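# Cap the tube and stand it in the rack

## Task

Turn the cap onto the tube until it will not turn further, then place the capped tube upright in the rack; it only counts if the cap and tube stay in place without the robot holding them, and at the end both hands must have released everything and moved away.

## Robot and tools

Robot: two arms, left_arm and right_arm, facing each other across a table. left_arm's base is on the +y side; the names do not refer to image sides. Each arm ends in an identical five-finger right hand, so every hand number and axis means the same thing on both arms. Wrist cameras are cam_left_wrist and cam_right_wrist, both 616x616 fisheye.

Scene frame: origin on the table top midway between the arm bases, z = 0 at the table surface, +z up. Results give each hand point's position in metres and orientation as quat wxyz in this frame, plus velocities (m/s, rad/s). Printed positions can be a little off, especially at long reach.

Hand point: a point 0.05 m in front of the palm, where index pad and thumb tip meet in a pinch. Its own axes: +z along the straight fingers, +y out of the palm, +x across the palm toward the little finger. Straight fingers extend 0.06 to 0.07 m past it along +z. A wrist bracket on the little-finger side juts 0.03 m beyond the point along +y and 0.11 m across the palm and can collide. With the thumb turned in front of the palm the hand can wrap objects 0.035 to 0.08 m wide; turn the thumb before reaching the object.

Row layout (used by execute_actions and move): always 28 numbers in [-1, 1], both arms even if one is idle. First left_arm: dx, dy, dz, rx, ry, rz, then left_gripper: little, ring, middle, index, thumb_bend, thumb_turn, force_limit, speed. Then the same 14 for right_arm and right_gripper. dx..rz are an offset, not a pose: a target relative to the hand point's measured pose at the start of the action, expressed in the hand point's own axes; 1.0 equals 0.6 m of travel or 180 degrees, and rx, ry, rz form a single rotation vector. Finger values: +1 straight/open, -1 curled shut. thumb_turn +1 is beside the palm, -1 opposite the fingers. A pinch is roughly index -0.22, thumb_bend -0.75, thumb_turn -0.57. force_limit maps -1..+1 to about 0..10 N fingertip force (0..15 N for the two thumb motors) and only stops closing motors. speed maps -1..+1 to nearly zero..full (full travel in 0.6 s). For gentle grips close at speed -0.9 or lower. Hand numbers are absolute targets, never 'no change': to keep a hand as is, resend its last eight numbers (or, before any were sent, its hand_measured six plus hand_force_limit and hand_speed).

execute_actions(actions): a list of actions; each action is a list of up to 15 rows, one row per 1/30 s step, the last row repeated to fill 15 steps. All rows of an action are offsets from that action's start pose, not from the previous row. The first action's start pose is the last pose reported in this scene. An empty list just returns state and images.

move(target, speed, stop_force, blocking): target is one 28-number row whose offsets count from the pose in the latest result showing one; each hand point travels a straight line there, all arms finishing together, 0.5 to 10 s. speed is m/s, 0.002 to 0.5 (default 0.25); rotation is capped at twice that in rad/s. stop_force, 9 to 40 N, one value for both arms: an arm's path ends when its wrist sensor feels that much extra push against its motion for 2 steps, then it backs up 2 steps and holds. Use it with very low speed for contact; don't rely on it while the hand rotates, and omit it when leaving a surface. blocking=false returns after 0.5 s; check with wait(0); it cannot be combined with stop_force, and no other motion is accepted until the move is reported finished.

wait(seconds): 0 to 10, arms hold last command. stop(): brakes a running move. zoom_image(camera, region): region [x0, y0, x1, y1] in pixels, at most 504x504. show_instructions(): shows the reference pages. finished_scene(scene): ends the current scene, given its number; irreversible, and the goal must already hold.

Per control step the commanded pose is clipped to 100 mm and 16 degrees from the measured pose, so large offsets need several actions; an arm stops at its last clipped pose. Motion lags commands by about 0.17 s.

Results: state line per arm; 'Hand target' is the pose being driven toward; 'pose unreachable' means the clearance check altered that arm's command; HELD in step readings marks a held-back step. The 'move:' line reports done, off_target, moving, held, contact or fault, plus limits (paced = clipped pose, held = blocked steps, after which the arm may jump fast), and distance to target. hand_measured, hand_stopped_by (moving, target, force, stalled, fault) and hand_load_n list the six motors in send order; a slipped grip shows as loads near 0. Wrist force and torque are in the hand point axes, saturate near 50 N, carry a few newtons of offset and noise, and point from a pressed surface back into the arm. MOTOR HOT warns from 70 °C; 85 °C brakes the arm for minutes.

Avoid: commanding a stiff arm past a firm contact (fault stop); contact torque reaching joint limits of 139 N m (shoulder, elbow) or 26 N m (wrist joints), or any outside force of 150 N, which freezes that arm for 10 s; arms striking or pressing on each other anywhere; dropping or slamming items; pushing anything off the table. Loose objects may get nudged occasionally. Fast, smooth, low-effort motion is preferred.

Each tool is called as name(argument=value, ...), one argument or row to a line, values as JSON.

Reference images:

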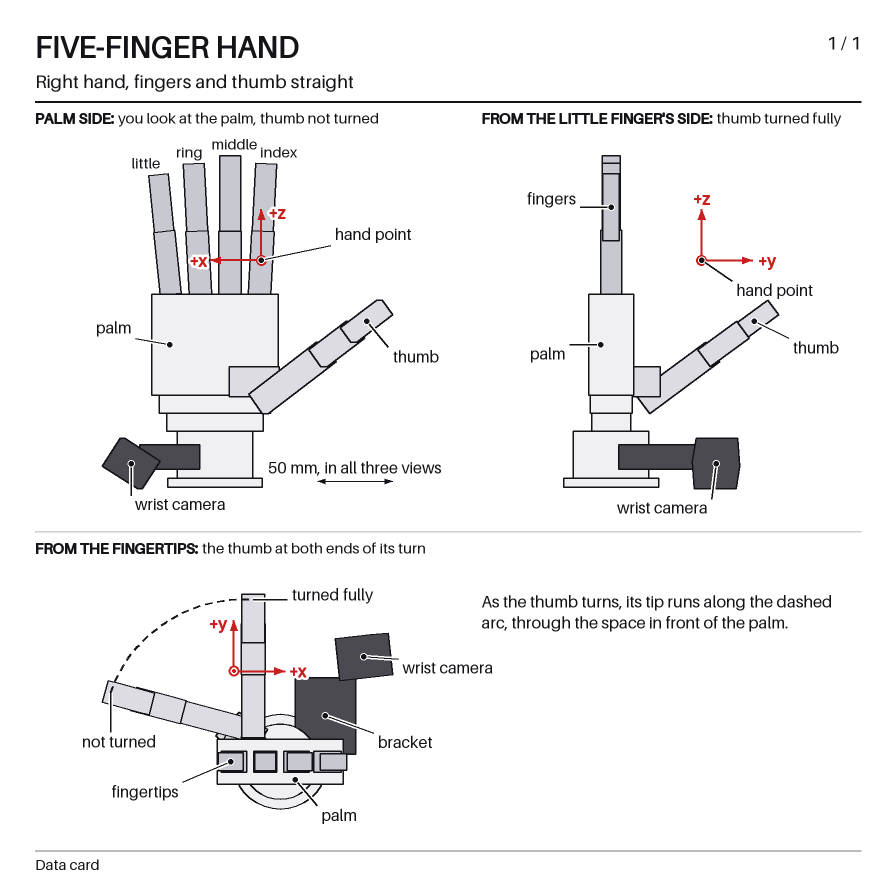

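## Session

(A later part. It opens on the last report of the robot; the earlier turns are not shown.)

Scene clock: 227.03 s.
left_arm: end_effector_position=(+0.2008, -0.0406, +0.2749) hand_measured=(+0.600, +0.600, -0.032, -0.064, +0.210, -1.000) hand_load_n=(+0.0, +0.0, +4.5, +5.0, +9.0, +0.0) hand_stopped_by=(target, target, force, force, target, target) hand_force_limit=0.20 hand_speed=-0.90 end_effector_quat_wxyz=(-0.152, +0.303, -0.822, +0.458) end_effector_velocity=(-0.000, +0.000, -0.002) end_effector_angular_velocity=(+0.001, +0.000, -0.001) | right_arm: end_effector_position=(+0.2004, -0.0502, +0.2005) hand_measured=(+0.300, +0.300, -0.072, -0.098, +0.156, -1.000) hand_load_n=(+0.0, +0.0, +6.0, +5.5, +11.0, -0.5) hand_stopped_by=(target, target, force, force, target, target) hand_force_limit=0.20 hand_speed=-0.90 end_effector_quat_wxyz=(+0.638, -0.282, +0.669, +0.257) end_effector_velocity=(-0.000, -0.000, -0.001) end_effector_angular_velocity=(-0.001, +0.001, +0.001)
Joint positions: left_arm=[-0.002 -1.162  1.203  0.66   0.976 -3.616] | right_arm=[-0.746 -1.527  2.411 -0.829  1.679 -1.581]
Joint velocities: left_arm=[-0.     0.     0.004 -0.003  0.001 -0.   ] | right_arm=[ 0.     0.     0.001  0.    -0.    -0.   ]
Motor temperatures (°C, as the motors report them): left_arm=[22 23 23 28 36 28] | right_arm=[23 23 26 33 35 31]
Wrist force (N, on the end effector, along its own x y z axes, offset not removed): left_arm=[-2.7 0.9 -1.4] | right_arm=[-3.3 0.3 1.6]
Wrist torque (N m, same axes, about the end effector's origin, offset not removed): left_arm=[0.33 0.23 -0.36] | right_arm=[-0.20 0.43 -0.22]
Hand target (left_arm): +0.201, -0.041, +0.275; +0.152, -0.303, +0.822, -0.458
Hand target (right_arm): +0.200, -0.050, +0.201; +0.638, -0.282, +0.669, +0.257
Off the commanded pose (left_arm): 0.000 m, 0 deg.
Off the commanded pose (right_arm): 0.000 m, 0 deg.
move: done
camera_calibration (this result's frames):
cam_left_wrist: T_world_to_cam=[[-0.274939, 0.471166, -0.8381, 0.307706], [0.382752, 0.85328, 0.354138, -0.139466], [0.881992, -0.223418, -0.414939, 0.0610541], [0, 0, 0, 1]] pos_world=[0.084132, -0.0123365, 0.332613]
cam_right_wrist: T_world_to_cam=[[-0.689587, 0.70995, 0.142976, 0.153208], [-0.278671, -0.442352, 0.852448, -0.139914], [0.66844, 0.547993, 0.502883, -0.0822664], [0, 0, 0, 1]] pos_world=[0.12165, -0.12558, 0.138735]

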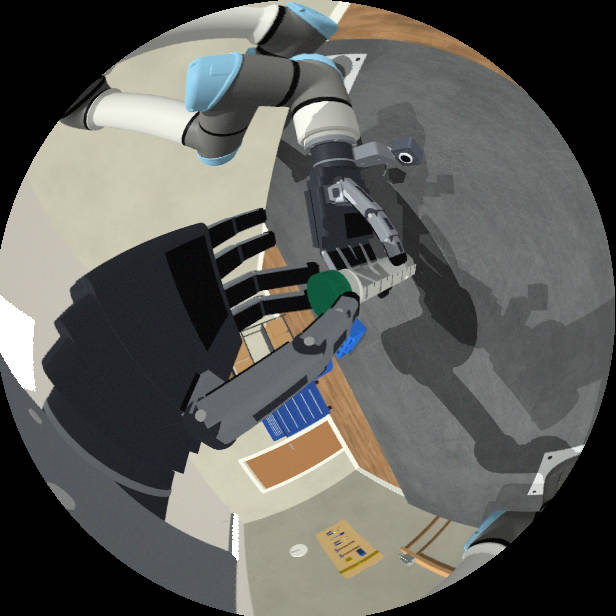

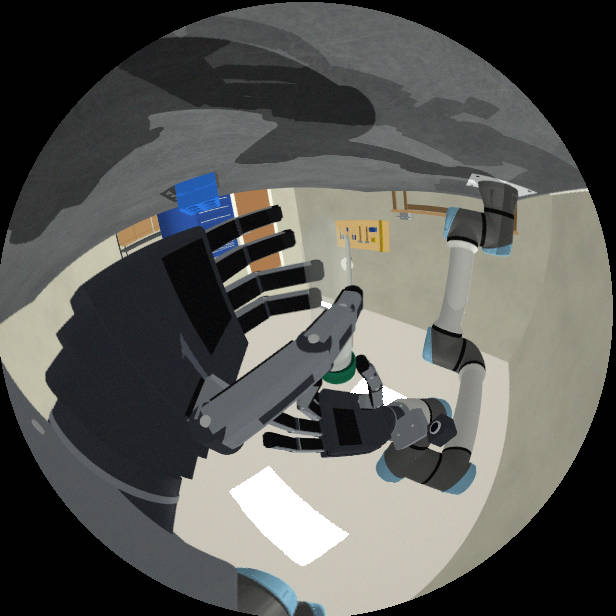

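move(
  target=[0,0.007,0.0045,0,0,0,0.6,0.6,-0.2,-0.2,0.2,-1,0.2,-0.9,0,0,0,0,0,0,0.3,0.3,-0.35,-0.3,0.15,-1,0.2,-0.9],
  speed=0.005,
  stop_force=9,
)

zoom_image(
  camera="cam_left_wrist",
  region=[290,210,440,360],
)

zoom_image(
  camera="cam_right_wrist",
  region=[290,310,390,410],
)

Scene clock: 238.40 s.
left_arm: end_effector_position=(+0.2007, -0.0407, +0.2700) hand_measured=(+0.600, +0.600, -0.032, -0.064, +0.210, -1.000) hand_load_n=(+0.0, +0.0, +6.5, +3.0, +9.5, +0.5) hand_stopped_by=(target, target, force, force, target, target) hand_force_limit=0.20 hand_speed=-0.90 end_effector_quat_wxyz=(-0.152, +0.303, -0.822, +0.458) end_effector_velocity=(+0.000, +0.000, -0.000) end_effector_angular_velocity=(+0.000, -0.000, +0.001) | right_arm: end_effector_position=(+0.2004, -0.0502, +0.2005) hand_measured=(+0.300, +0.300, -0.072, -0.098, +0.156, -1.000) hand_load_n=(+0.0, +0.0, +6.5, +5.5, +11.0, -1.5) hand_stopped_by=(target, target, force, force, target, target) hand_force_limit=0.20 hand_speed=-0.90 end_effector_quat_wxyz=(+0.638, -0.282, +0.669, +0.257) end_effector_velocity=(-0.000, -0.000, -0.000) end_effector_angular_velocity=(+0.001, +0.002, +0.000)
Joint positions: left_arm=[-0.002 -1.161  1.214  0.648  0.976 -3.616] | right_arm=[-0.746 -1.527  2.411 -0.829  1.679 -1.581]
Joint velocities: left_arm=[ 0.     0.     0.    -0.    -0.001  0.   ] | right_arm=[-0.    -0.     0.     0.001 -0.001  0.002]
Motor temperatures (°C, as the motors report them): left_arm=[22 23 23 28 36 28] | right_arm=[23 23 26 33 35 31]
Wrist force (N, on the end effector, along its own x y z axes, offset not removed): left_arm=[-1.1 -7.5 -1.7] | right_arm=[6.3 0.1 3.0]
Wrist torque (N m, same axes, about the end effector's origin, offset not removed): left_arm=[0.10 0.15 -0.33] | right_arm=[0.01 -0.01 -0.03]
Hand target (left_arm): +0.201, -0.041, +0.270; +0.152, -0.303, +0.822, -0.458
Hand target (right_arm): +0.200, -0.050, +0.201; +0.638, -0.282, +0.669, +0.257
Off the commanded pose (left_arm): 0.000 m, 0 deg.
Off the commanded pose (right_arm): 0.000 m, 0 deg.
move: contact (left_arm)
camera_calibration (this result's frames):
cam_left_wrist: T_world_to_cam=[[-0.274943, 0.471157, -0.838104, 0.303631], [0.382752, 0.853284, 0.354128, -0.137605], [0.881991, -0.223421, -0.414941, 0.0590673], [0, 0, 0, 1]] pos_world=[0.0840528, -0.0124448, 0.327713]
cam_right_wrist: T_world_to_cam=[[-0.689564, 0.709961, 0.143027, 0.1532], [-0.27864, -0.442368, 0.85245, -0.139931], [0.668477, 0.547965, 0.502865, -0.0822727], [0, 0, 0, 1]] pos_world=[0.121648, -0.125584, 0.138744]

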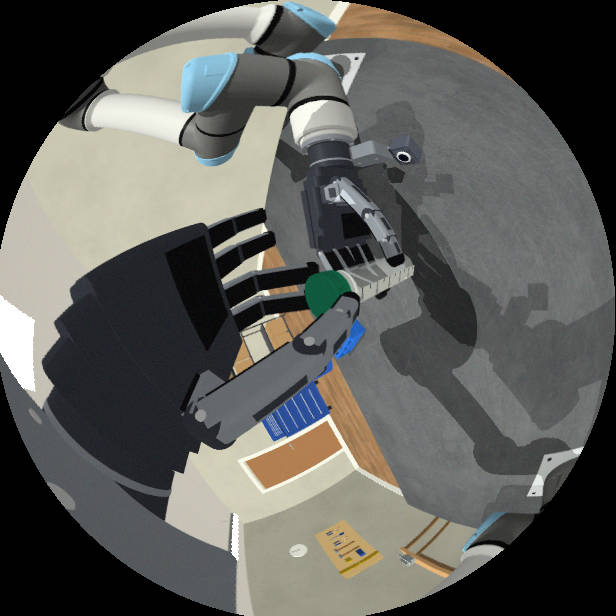

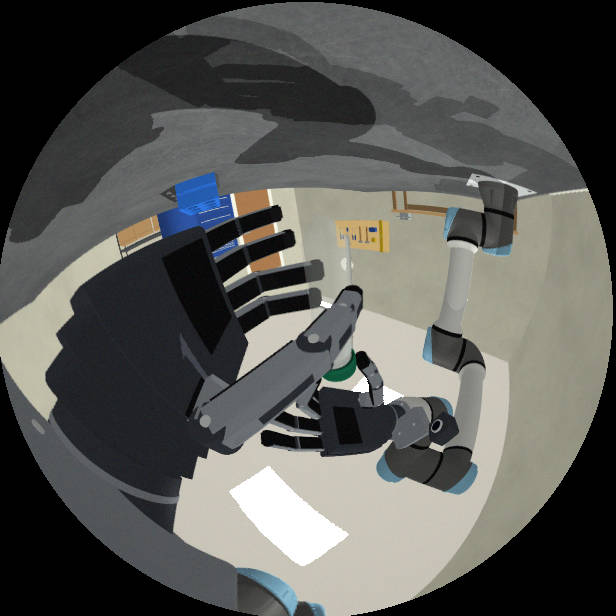

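Region (290, 210, 440, 360) of cam_left_wrist's 616x616 image, scaled by 3.360, with more detail than that image has.

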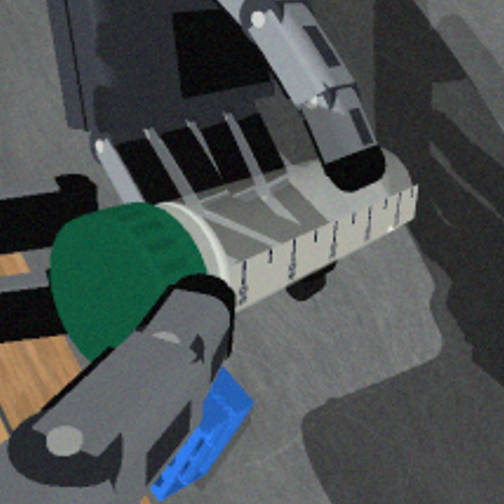

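Region (290, 310, 390, 410) of cam_right_wrist's 616x616 image, scaled by 5.040, with more detail than that image has.

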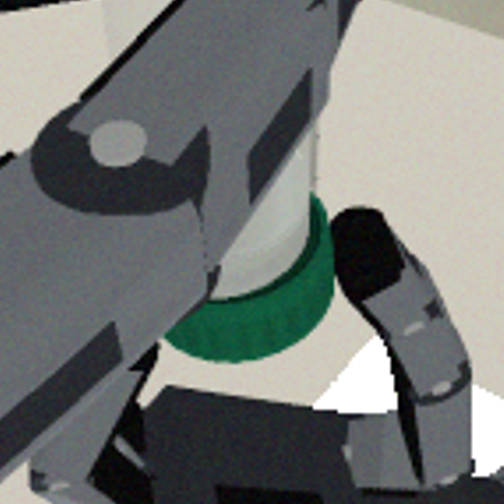

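execute_actions(
  actions=[
    [[0,0,0,0,0,0,0.6,0.6,0.05,0.02,0.3,-1,0.2,-0.5,0,0,0,0,0,0,0.3,0.3,-0.4,-0.4,0.15,-1,0.5,-0.9]],
    [[0,0,0,0,0,0,0.6,0.6,-0.2,-0.2,0.2,-1,0.2,-0.85,0,0,0,0,0,0,0.3,0.3,-0.4,-0.4,0.15,-1,0.5,-0.9]],
  ],
)

move(
  target=[0.012,-0.0041,0.0079,-0.0065,0.211,0.134,0.6,0.6,-0.2,-0.2,0.2,-1,0.2,-0.85,0,0,0,0,0,0,0.3,0.3,-0.4,-0.4,0.15,-1,0.5,-0.9],
)

move(
  target=[0.012,-0.0041,0.0079,-0.0065,0.211,0.134,0.6,0.6,-0.2,-0.2,0.2,-1,0.2,-0.85,0,0,0,0,0,0,0.3,0.3,-0.4,-0.4,0.15,-1,0.5,-0.9],
)

zoom_image(
  camera="cam_left_wrist",
  region=[290,210,440,360],
)

zoom_image(
  camera="cam_right_wrist",
  region=[290,310,390,410],
)

Scene clock: 258.97 s.
left_arm: end_effector_position=(+0.2007, -0.0408, +0.2700) hand_measured=(+0.600, +0.600, -0.048, -0.078, +0.248, -1.000) hand_load_n=(+0.0, +0.0, +5.5, +5.0, +9.5, +1.0) hand_stopped_by=(target, target, moving, moving, force, target) hand_force_limit=0.20 hand_speed=-0.85 end_effector_quat_wxyz=(-0.152, +0.303, -0.822, +0.458) end_effector_velocity=(-0.000, +0.000, +0.000) end_effector_angular_velocity=(+0.000, -0.000, +0.000) | right_arm: end_effector_position=(+0.2004, -0.0502, +0.2005) hand_measured=(+0.300, +0.300, -0.080, -0.112, +0.158, -1.000) hand_load_n=(+0.0, +0.0, +7.0, +7.0, +14.5, -2.0) hand_stopped_by=(target, target, force, force, target, target) hand_force_limit=0.50 hand_speed=-0.90 end_effector_quat_wxyz=(+0.638, -0.282, +0.669, +0.257) end_effector_velocity=(-0.000, +0.000, +0.001) end_effector_angular_velocity=(+0.002, -0.001, +0.002)
Joint positions: left_arm=[-0.002 -1.161  1.214  0.648  0.976 -3.616] | right_arm=[-0.746 -1.527  2.411 -0.83   1.679 -1.581]
Joint velocities: left_arm=[-0.    -0.    -0.     0.001 -0.001 -0.   ] | right_arm=[-0.    -0.001 -0.    -0.001 -0.002  0.001]
Motor temperatures (°C, as the motors report them): left_arm=[22 23 23 28 36 28] | right_arm=[23 23 26 33 35 31]
Wrist force (N, on the end effector, along its own x y z axes, offset not removed): left_arm=[-4.8 0.2 0.6] | right_arm=[0.0 1.2 0.5]
Wrist torque (N m, same axes, about the end effector's origin, offset not removed): left_arm=[0.31 0.41 -0.19] | right_arm=[0.08 -0.10 0.01]
Hand target (left_arm): +0.201, -0.041, +0.270; +0.152, -0.303, +0.822, -0.458
Hand target (right_arm): +0.200, -0.050, +0.201; +0.638, -0.282, +0.669, +0.257
Off the commanded pose (left_arm): 0.000 m, 0 deg.
Off the commanded pose (right_arm): 0.000 m, 0 deg.
Step readings (end_effector_position; steps 1 to 15: 1st action; 16 to 30: 2nd action):
0: left_arm (+0.2007, -0.0407, +0.2701) | right_arm (+0.2004, -0.0502, +0.2005)
1: left_arm (+0.2007, -0.0407, +0.2701) | right_arm (+0.2004, -0.0502, +0.2005)
2: left_arm (+0.2007, -0.0407, +0.2701) | right_arm (+0.2004, -0.0502, +0.2005)
4: left_arm (+0.2007, -0.0407, +0.2701) | right_arm (+0.2004, -0.0502, +0.2005)
8: left_arm (+0.2007, -0.0408, +0.2701) | right_arm (+0.2004, -0.0502, +0.2005)
15: left_arm (+0.2007, -0.0408, +0.2700) | right_arm (+0.2004, -0.0502, +0.2005)
16: left_arm (+0.2007, -0.0407, +0.2700) | right_arm (+0.2004, -0.0502, +0.2005)
17: left_arm (+0.2007, -0.0407, +0.2700) | right_arm (+0.2004, -0.0502, +0.2005)
19: left_arm (+0.2007, -0.0407, +0.2700) | right_arm (+0.2004, -0.0502, +0.2005)
23: left_arm (+0.2007, -0.0407, +0.2700) | right_arm (+0.2004, -0.0502, +0.2005)
30: end_effector_position above
camera_calibration (this result's frames):
cam_left_wrist: T_world_to_cam=[[-0.274947, 0.471069, -0.838152, 0.303693], [0.382754, 0.853321, 0.354037, -0.13757], [0.881988, -0.223465, -0.414922, 0.0590749], [0, 0, 0, 1]] pos_world=[0.0840516, -0.0124682, 0.327757]
cam_right_wrist: T_world_to_cam=[[-0.689597, 0.709937, 0.142989, 0.153202], [-0.278731, -0.442426, 0.85239, -0.139913], [0.668405, 0.54795, 0.502977, -0.082302], [0, 0, 0, 1]] pos_world=[0.12166, -0.125567, 0.13875]

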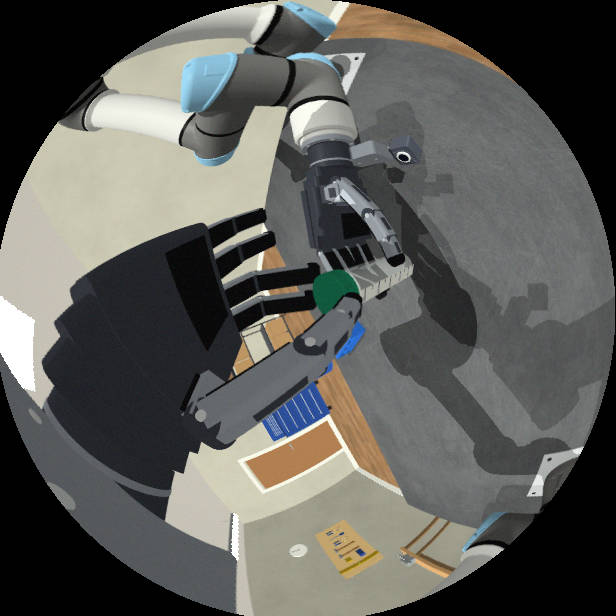

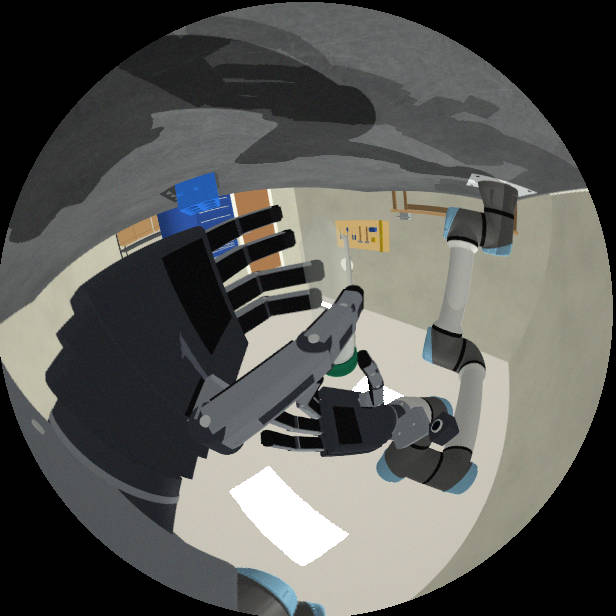

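Scene clock: 261.03 s.
left_arm: end_effector_position=(+0.1987, -0.0494, +0.2698) hand_measured=(+0.600, +0.600, -0.056, -0.094, +0.254, -1.000) hand_load_n=(+0.0, +0.0, +5.5, +6.5, +11.5, -1.5) hand_stopped_by=(target, target, force, force, force, target) hand_force_limit=0.20 hand_speed=-0.85 end_effector_quat_wxyz=(+0.034, -0.034, -0.875, +0.481) end_effector_velocity=(+0.001, +0.000, -0.000) end_effector_angular_velocity=(+0.002, +0.001, -0.011) | right_arm: end_effector_position=(+0.2004, -0.0502, +0.2005) hand_measured=(+0.300, +0.300, -0.080, -0.112, +0.158, -1.000) hand_load_n=(+0.0, +0.0, +6.5, +8.0, +14.0, -1.0) hand_stopped_by=(target, target, force, force, target, target) hand_force_limit=0.50 hand_speed=-0.90 end_effector_quat_wxyz=(+0.638, -0.282, +0.669, +0.257) end_effector_velocity=(-0.000, -0.000, +0.000) end_effector_angular_velocity=(+0.001, -0.000, +0.000)
Joint positions: left_arm=[ 0.255 -1.202  1.254  0.534  1.836 -3.   ] | right_arm=[-0.746 -1.527  2.411 -0.83   1.679 -1.581]
Joint velocities: left_arm=[ 0.006  0.005 -0.007  0.007  0.015  0.009] | right_arm=[ 0.    -0.     0.001 -0.001 -0.     0.   ]
Motor temperatures (°C, as the motors report them): left_arm=[22 23 23 28 36 28] | right_arm=[23 23 26 33 35 31]
Wrist force (N, on the end effector, along its own x y z axes, offset not removed): left_arm=[2.7 -2.4 -1.9] | right_arm=[6.2 -2.1 -1.0]
Wrist torque (N m, same axes, about the end effector's origin, offset not removed): left_arm=[0.30 -0.27 0.01] | right_arm=[0.11 -0.27 0.02]
Hand target (left_arm): +0.199, -0.049, +0.270; -0.034, +0.035, +0.875, -0.481
Hand target (right_arm): +0.200, -0.050, +0.201; +0.638, -0.282, +0.669, +0.257
Off the commanded pose (left_arm): 0.000 m, 0 deg.
Off the commanded pose (right_arm): 0.000 m, 0 deg.
move: done
camera_calibration (this result's frames):
cam_left_wrist: T_world_to_cam=[[0.139626, 0.527382, -0.838077, 0.227425], [0.873066, 0.333752, 0.355478, -0.252805], [0.467183, -0.781331, -0.413839, 0.113467], [0, 0, 0, 1]] pos_world=[0.135951, 0.0530899, 0.327423]
cam_right_wrist: T_world_to_cam=[[-0.689597, 0.709937, 0.142989, 0.153202], [-0.278731, -0.442426, 0.85239, -0.139913], [0.668405, 0.54795, 0.502977, -0.0823021], [0, 0, 0, 1]] pos_world=[0.121661, -0.125567, 0.13875]

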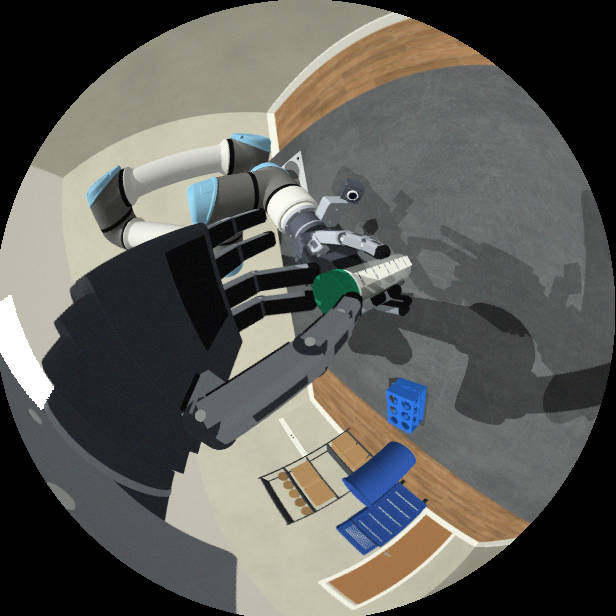

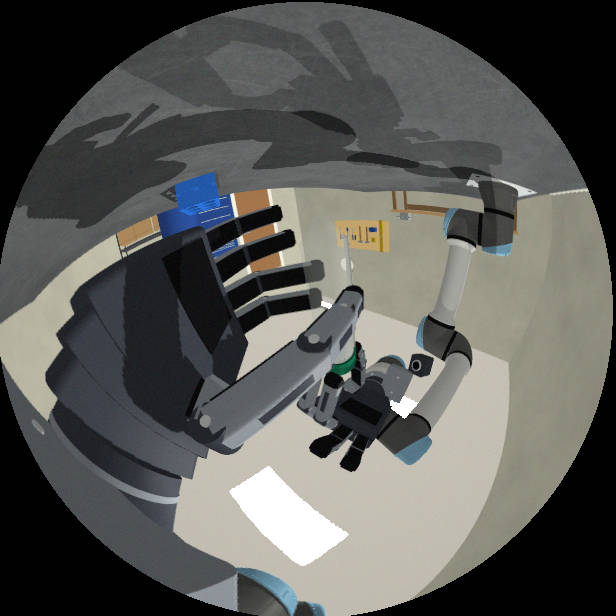

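Scene clock: 263.20 s.
left_arm: end_effector_position=(+0.1910, -0.0538, +0.2694) hand_measured=(+0.600, +0.600, -0.056, -0.094, +0.254, -1.000) hand_load_n=(+0.0, +0.0, +6.5, +7.0, +11.0, -1.5) hand_stopped_by=(target, target, force, force, force, target) hand_force_limit=0.20 hand_speed=-0.85 end_effector_quat_wxyz=(-0.214, +0.367, +0.796, -0.432) end_effector_velocity=(-0.000, -0.001, +0.000) end_effector_angular_velocity=(+0.004, -0.002, -0.010) | right_arm: end_effector_position=(+0.2004, -0.0502, +0.2005) hand_measured=(+0.300, +0.300, -0.080, -0.112, +0.158, -1.000) hand_load_n=(+0.0, +0.0, +5.0, +10.5, +14.5, -1.0) hand_stopped_by=(target, target, force, force, target, target) hand_force_limit=0.50 hand_speed=-0.90 end_effector_quat_wxyz=(+0.638, -0.282, +0.669, +0.257) end_effector_velocity=(-0.000, -0.000, -0.000) end_effector_angular_velocity=(-0.001, +0.000, +0.000)
Joint positions: left_arm=[ 0.442 -0.786  0.704  1.236  2.517 -2.099] | right_arm=[-0.746 -1.527  2.411 -0.83   1.679 -1.581]
Joint velocities: left_arm=[-0.     0.012 -0.019  0.025  0.001  0.018] | right_arm=[ 0.    -0.     0.001  0.001 -0.    -0.001]
Motor temperatures (°C, as the motors report them): left_arm=[22 23 23 28 36 28] | right_arm=[23 23 26 33 35 31]
Wrist force (N, on the end effector, along its own x y z axes, offset not removed): left_arm=[1.0 -5.2 -4.3] | right_arm=[2.8 -4.3 2.4]
Wrist torque (N m, same axes, about the end effector's origin, offset not removed): left_arm=[0.21 0.09 -0.12] | right_arm=[-0.53 0.56 -0.10]
Hand target (left_arm): +0.191, -0.054, +0.269; -0.215, +0.367, +0.796, -0.432
Hand target (right_arm): +0.200, -0.050, +0.201; +0.638, -0.282, +0.669, +0.257
Off the commanded pose (left_arm): 0.000 m, 0 deg.
Off the commanded pose (right_arm): 0.000 m, 0 deg.
move: done
camera_calibration (this result's frames):
cam_left_wrist: T_world_to_cam=[[0.472958, 0.274195, -0.837334, 0.152977], [0.853003, -0.380513, 0.357205, -0.27959], [-0.220673, -0.883191, -0.413856, 0.239271], [0, 0, 0, 1]] pos_world=[0.21894, 0.0629886, 0.326987]
cam_right_wrist: T_world_to_cam=[[-0.689597, 0.709937, 0.142988, 0.153202], [-0.278728, -0.442422, 0.852393, -0.139913], [0.668406, 0.547953, 0.502972, -0.0823002], [0, 0, 0, 1]] pos_world=[0.12166, -0.125568, 0.13875]

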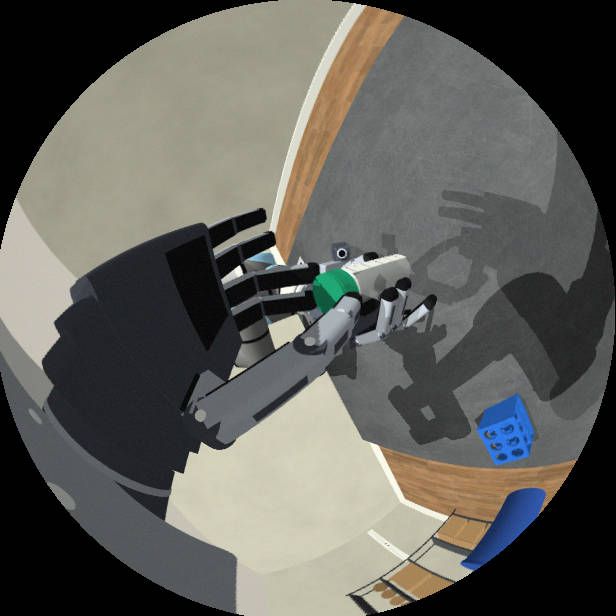

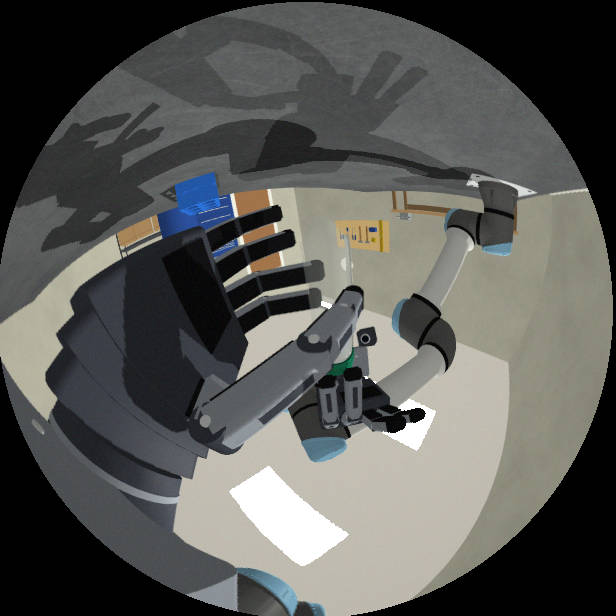

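Region (290, 210, 440, 360) of cam_left_wrist's 616x616 image, scaled by 3.360, with more detail than that image has.

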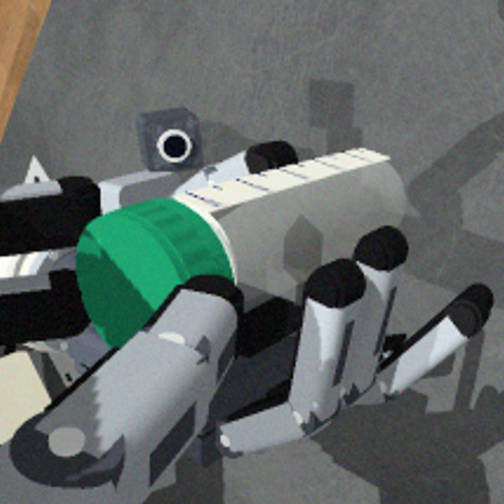

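Region (290, 310, 390, 410) of cam_right_wrist's 616x616 image, scaled by 5.040, with more detail than that image has.

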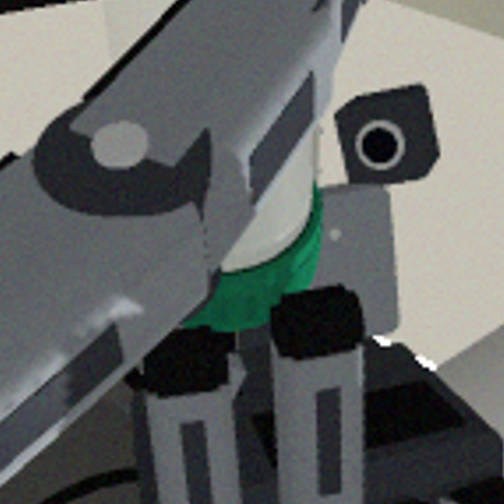

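execute_actions(
  actions=[
    [[0,0,0,0,0,0,0.6,0.6,0.15,0.12,0.5,-1,0.2,0,0,0,0,0,0,0,0.3,0.3,-0.4,-0.4,0.15,-1,0.5,-0.9]],
  ],
)

move(
  target=[0.005,0.024,-0.022,0.0135,-0.4225,-0.267,0.6,0.6,0.15,0.12,0.5,-1,0.2,0,0,0,0,0,0,0,0.3,0.3,-0.4,-0.4,0.15,-1,0.5,-0.9],
  speed=0.4,
)

move(
  target=[0,0,0,0,0,0,0.6,0.6,-0.2,-0.2,0.27,-1,0.2,-0.8,0,0,0,0,0,0,0.3,0.3,-0.4,-0.4,0.15,-1,0.5,-0.9],
)

zoom_image(
  camera="cam_left_wrist",
  region=[290,210,440,360],
)

zoom_image(
  camera="cam_right_wrist",
  region=[290,310,390,410],
)

Scene clock: 286.70 s.
left_arm: end_effector_position=(+0.1911, -0.0538, +0.2694) hand_measured=(+0.600, +0.600, +0.150, +0.120, +0.500, -1.000) hand_load_n=(+0.0, +0.0, +0.0, +0.0, +0.0, +0.0) hand_stopped_by=(target, target, target, target, target, target) hand_force_limit=0.20 hand_speed=0.00 end_effector_quat_wxyz=(-0.214, +0.366, +0.796, -0.432) end_effector_velocity=(+0.001, +0.000, +0.000) end_effector_angular_velocity=(-0.001, -0.001, +0.002) | right_arm: end_effector_position=(+0.2004, -0.0502, +0.2005) hand_measured=(+0.300, +0.300, -0.080, -0.112, +0.158, -1.000) hand_load_n=(+0.0, +0.0, +6.0, +9.0, +14.5, -2.5) hand_stopped_by=(target, target, force, force, target, target) hand_force_limit=0.50 hand_speed=-0.90 end_effector_quat_wxyz=(+0.638, -0.282, +0.669, +0.257) end_effector_velocity=(+0.000, +0.000, +0.001) end_effector_angular_velocity=(+0.002, -0.000, -0.001)
Joint positions: left_arm=[ 0.442 -0.786  0.704  1.236  2.517 -2.099] | right_arm=[-0.746 -1.527  2.411 -0.83   1.679 -1.581]
Joint velocities: left_arm=[ 0.001 -0.001  0.    -0.001 -0.001 -0.001] | right_arm=[-0.    -0.    -0.001 -0.     0.     0.001]
Motor temperatures (°C, as the motors report them): left_arm=[22 23 23 28 36 28] | right_arm=[23 23 26 33 35 31]
Wrist force (N, on the end effector, along its own x y z axes, offset not removed): left_arm=[-0.4 0.1 0.6] | right_arm=[-3.2 -0.8 -1.6]
Wrist torque (N m, same axes, about the end effector's origin, offset not removed): left_arm=[0.19 -0.27 -0.07] | right_arm=[-0.07 0.73 -0.01]
Hand target (left_arm): +0.191, -0.054, +0.269; -0.214, +0.367, +0.796, -0.432
Hand target (right_arm): +0.200, -0.050, +0.201; +0.638, -0.282, +0.669, +0.257
Off the commanded pose (left_arm): 0.000 m, 0 deg.
Off the commanded pose (right_arm): 0.000 m, 0 deg.
Step readings (end_effector_position):
0: left_arm (+0.1911, -0.0539, +0.2694) | right_arm (+0.2004, -0.0502, +0.2005)
1: left_arm (+0.1911, -0.0539, +0.2694) | right_arm (+0.2004, -0.0502, +0.2005)
2: left_arm (+0.1911, -0.0539, +0.2694) | right_arm (+0.2004, -0.0502, +0.2005)
4: left_arm (+0.1911, -0.0540, +0.2693) | right_arm (+0.2004, -0.0502, +0.2005)
8: left_arm (+0.1911, -0.0539, +0.2693) | right_arm (+0.2004, -0.0502, +0.2005)
15: end_effector_position above
camera_calibration (this result's frames):
cam_left_wrist: T_world_to_cam=[[0.472932, 0.274248, -0.837331, 0.152932], [0.85303, -0.380471, 0.357185, -0.279623], [-0.220623, -0.883193, -0.413878, 0.239271], [0, 0, 0, 1]] pos_world=[0.21899, 0.0629931, 0.326961]
cam_right_wrist: T_world_to_cam=[[-0.689597, 0.709937, 0.142988, 0.153202], [-0.278728, -0.442422, 0.852393, -0.139913], [0.668406, 0.547953, 0.502972, -0.0823003], [0, 0, 0, 1]] pos_world=[0.12166, -0.125568, 0.13875]

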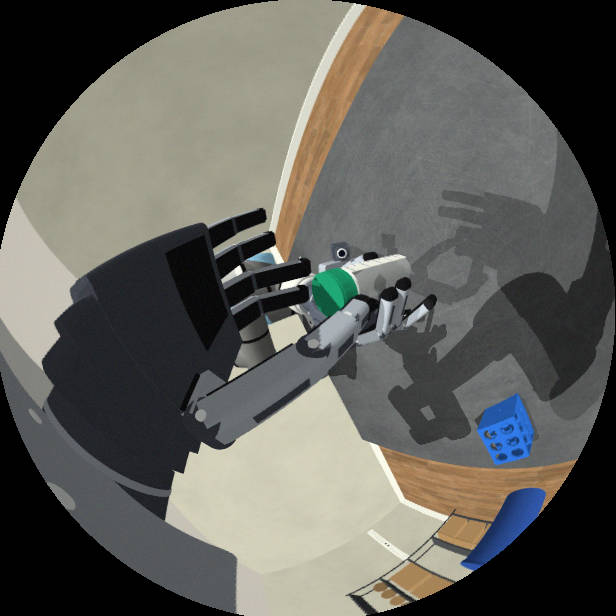

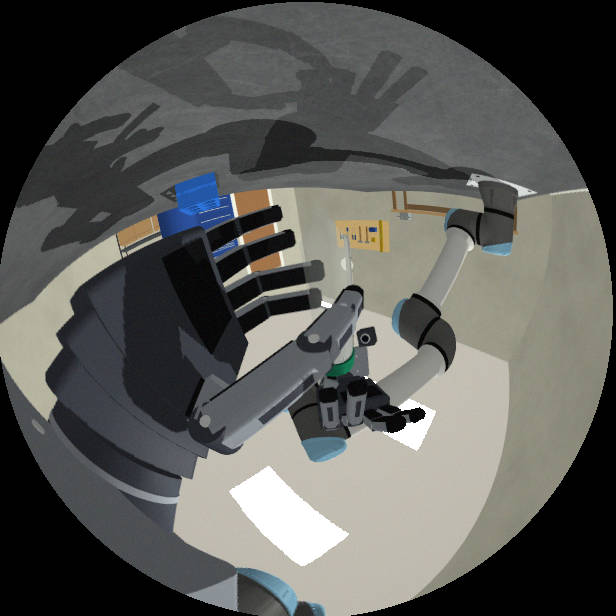

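Scene clock: 289.27 s.
left_arm: end_effector_position=(+0.2034, -0.0396, +0.2645) hand_measured=(+0.600, +0.600, +0.150, +0.120, +0.500, -1.000) hand_load_n=(+0.0, +0.0, +0.0, +0.0, +0.0, +0.0) hand_stopped_by=(target, target, target, target, target, target) hand_force_limit=0.20 hand_speed=0.00 end_effector_quat_wxyz=(-0.153, +0.303, -0.821, +0.459) end_effector_velocity=(-0.001, -0.000, -0.000) end_effector_angular_velocity=(+0.004, +0.001, +0.008) | right_arm: end_effector_position=(+0.2004, -0.0502, +0.2005) hand_measured=(+0.300, +0.300, -0.080, -0.112, +0.158, -1.000) hand_load_n=(+0.0, +0.0, +6.0, +9.0, +14.5, -2.5) hand_stopped_by=(target, target, force, force, target, target) hand_force_limit=0.50 hand_speed=-0.90 end_effector_quat_wxyz=(+0.638, -0.282, +0.669, +0.257) end_effector_velocity=(-0.000, -0.000, -0.000) end_effector_angular_velocity=(-0.002, -0.001, -0.000)
Joint positions: left_arm=[ 0.002 -1.164  1.233  0.626  0.976 -3.611] | right_arm=[-0.746 -1.527  2.411 -0.83   1.679 -1.581]
Joint velocities: left_arm=[-0.003  0.006 -0.009  0.012 -0.007 -0.009] | right_arm=[-0.    -0.001  0.     0.001  0.    -0.001]
Motor temperatures (°C, as the motors report them): left_arm=[22 23 23 28 36 28] | right_arm=[23 23 26 33 35 31]
Wrist force (N, on the end effector, along its own x y z axes, offset not removed): left_arm=[-0.6 -0.9 -1.3] | right_arm=[-1.5 -1.6 -0.7]
Wrist torque (N m, same axes, about the end effector's origin, offset not removed): left_arm=[0.03 -0.04 -0.06] | right_arm=[-0.15 0.17 0.04]
Hand target (left_arm): +0.203, -0.040, +0.264; +0.153, -0.304, +0.821, -0.459
Hand target (right_arm): +0.200, -0.050, +0.201; +0.638, -0.282, +0.669, +0.257
Off the commanded pose (left_arm): 0.000 m, 0 deg.
Off the commanded pose (right_arm): 0.000 m, 0 deg.
move: done
camera_calibration (this result's frames):
cam_left_wrist: T_world_to_cam=[[-0.27271, 0.468528, -0.840304, 0.29926], [0.380812, 0.854645, 0.352936, -0.136915], [0.883522, -0.223749, -0.411491, 0.0534361], [0, 0, 0, 1]] pos_world=[0.086538, -0.0112413, 0.32178]
cam_right_wrist: T_world_to_cam=[[-0.689597, 0.709937, 0.142988, 0.153202], [-0.278728, -0.442422, 0.852393, -0.139913], [0.668406, 0.547953, 0.502972, -0.0823003], [0, 0, 0, 1]] pos_world=[0.12166, -0.125568, 0.13875]

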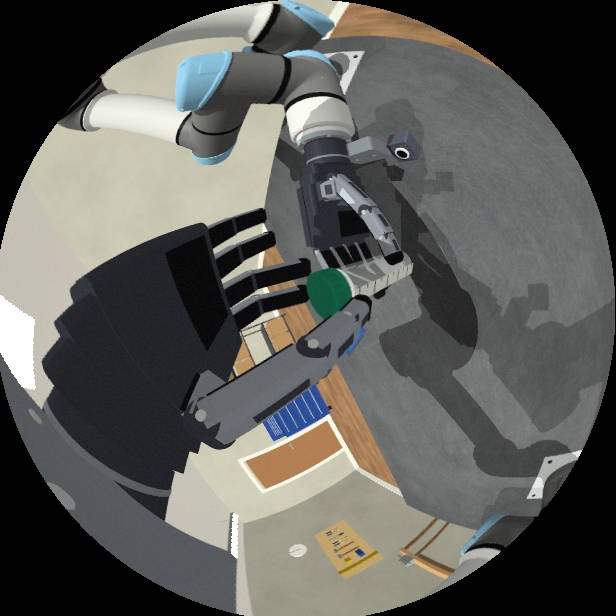

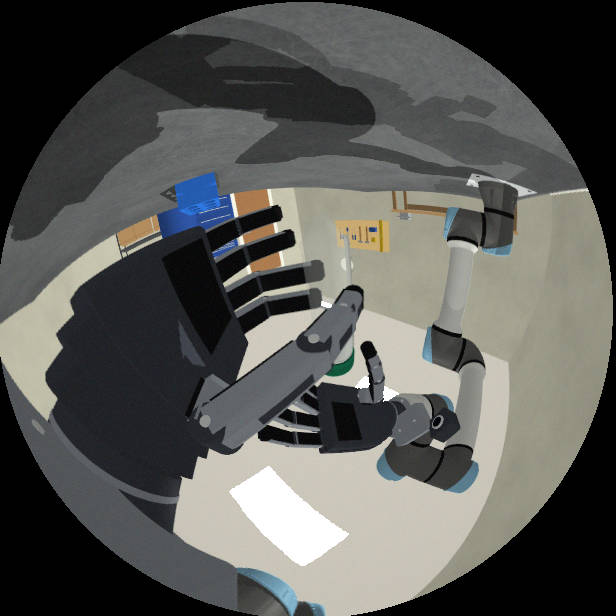

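Scene clock: 290.33 s.
left_arm: end_effector_position=(+0.2034, -0.0396, +0.2645) hand_measured=(+0.600, +0.600, -0.080, -0.132, +0.356, -1.000) hand_load_n=(+0.0, +0.0, +4.0, +5.5, +9.0, +0.0) hand_stopped_by=(target, target, force, force, force, target) hand_force_limit=0.20 hand_speed=-0.80 end_effector_quat_wxyz=(-0.153, +0.303, -0.821, +0.459) end_effector_velocity=(+0.000, +0.000, +0.000) end_effector_angular_velocity=(+0.000, -0.000, +0.001) | right_arm: end_effector_position=(+0.2004, -0.0502, +0.2005) hand_measured=(+0.300, +0.300, -0.080, -0.112, +0.158, -1.000) hand_load_n=(+0.0, +0.0, +5.5, +7.5, +13.5, -2.5) hand_stopped_by=(target, target, force, force, target, target) hand_force_limit=0.50 hand_speed=-0.90 end_effector_quat_wxyz=(+0.638, -0.282, +0.669, +0.257) end_effector_velocity=(+0.000, +0.000, +0.001) end_effector_angular_velocity=(+0.001, -0.000, +0.001)
Joint positions: left_arm=[ 0.002 -1.164  1.233  0.626  0.976 -3.611] | right_arm=[-0.746 -1.527  2.411 -0.83   1.679 -1.581]
Joint velocities: left_arm=[ 0.    -0.    -0.001  0.001 -0.    -0.   ] | right_arm=[ 0.    -0.    -0.001  0.001 -0.     0.   ]
Motor temperatures (°C, as the motors report them): left_arm=[22 23 23 28 36 28] | right_arm=[23 23 26 33 35 31]
Wrist force (N, on the end effector, along its own x y z axes, offset not removed): left_arm=[0.9 -1.2 -0.3] | right_arm=[-2.9 1.3 -2.1]
Wrist torque (N m, same axes, about the end effector's origin, offset not removed): left_arm=[0.10 -0.22 0.04] | right_arm=[0.23 0.59 -0.25]
Hand target (left_arm): +0.203, -0.040, +0.264; +0.153, -0.303, +0.821, -0.459
Hand target (right_arm): +0.200, -0.050, +0.201; +0.638, -0.282, +0.669, +0.257
Off the commanded pose (left_arm): 0.000 m, 0 deg.
Off the commanded pose (right_arm): 0.000 m, 0 deg.
move: done
camera_calibration (this result's frames):
cam_left_wrist: T_world_to_cam=[[-0.27269, 0.468523, -0.840313, 0.299258], [0.380847, 0.854636, 0.35292, -0.136892], [0.883513, -0.223792, -0.411487, 0.0534526], [0, 0, 0, 1]] pos_world=[0.0865136, -0.0112537, 0.321777]
cam_right_wrist: T_world_to_cam=[[-0.689597, 0.709937, 0.142988, 0.153202], [-0.278728, -0.442422, 0.852393, -0.139913], [0.668406, 0.547953, 0.502972, -0.0823003], [0, 0, 0, 1]] pos_world=[0.12166, -0.125568, 0.13875]

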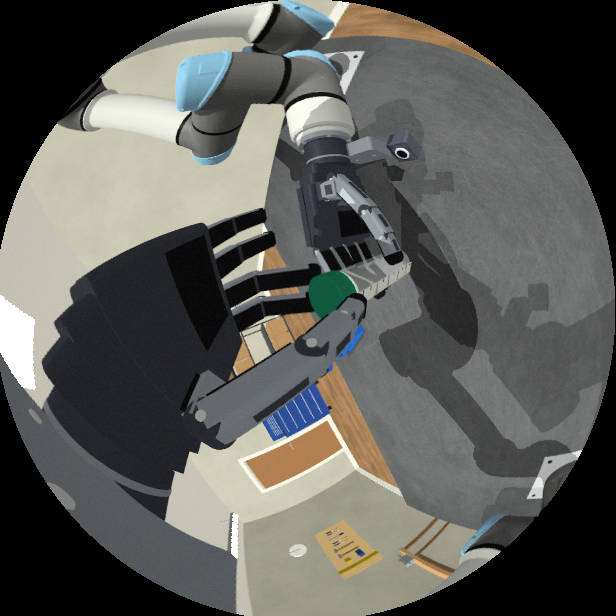

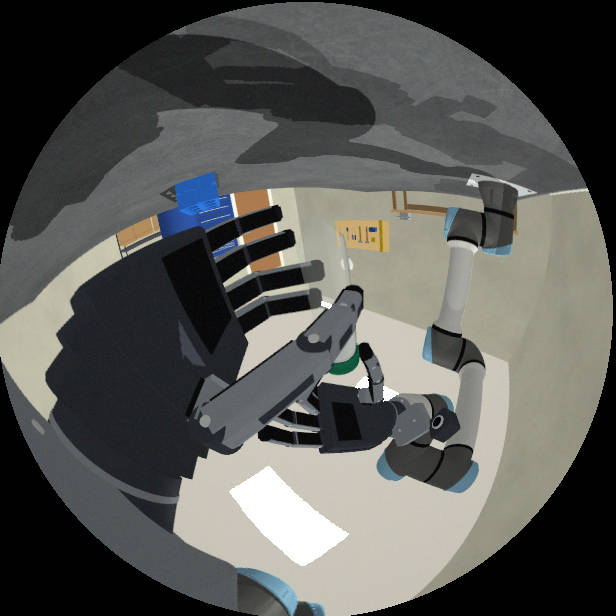

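Region (290, 210, 440, 360) of cam_left_wrist's 616x616 image, scaled by 3.360, with more detail than that image has.

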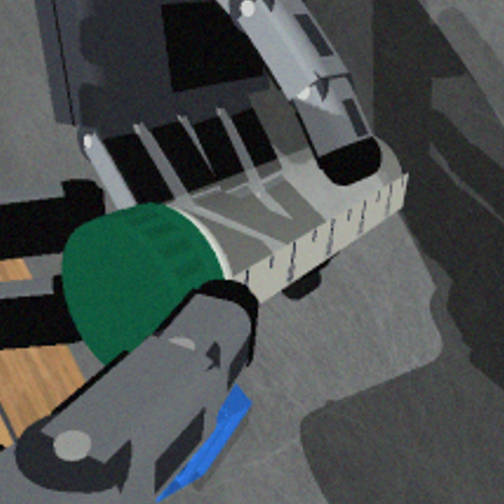

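Region (290, 310, 390, 410) of cam_right_wrist's 616x616 image, scaled by 5.040, with more detail than that image has.

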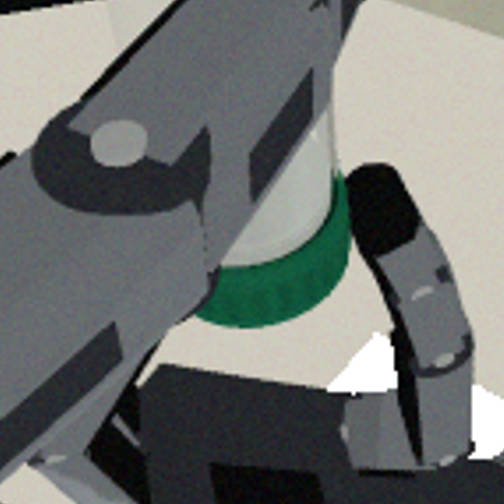

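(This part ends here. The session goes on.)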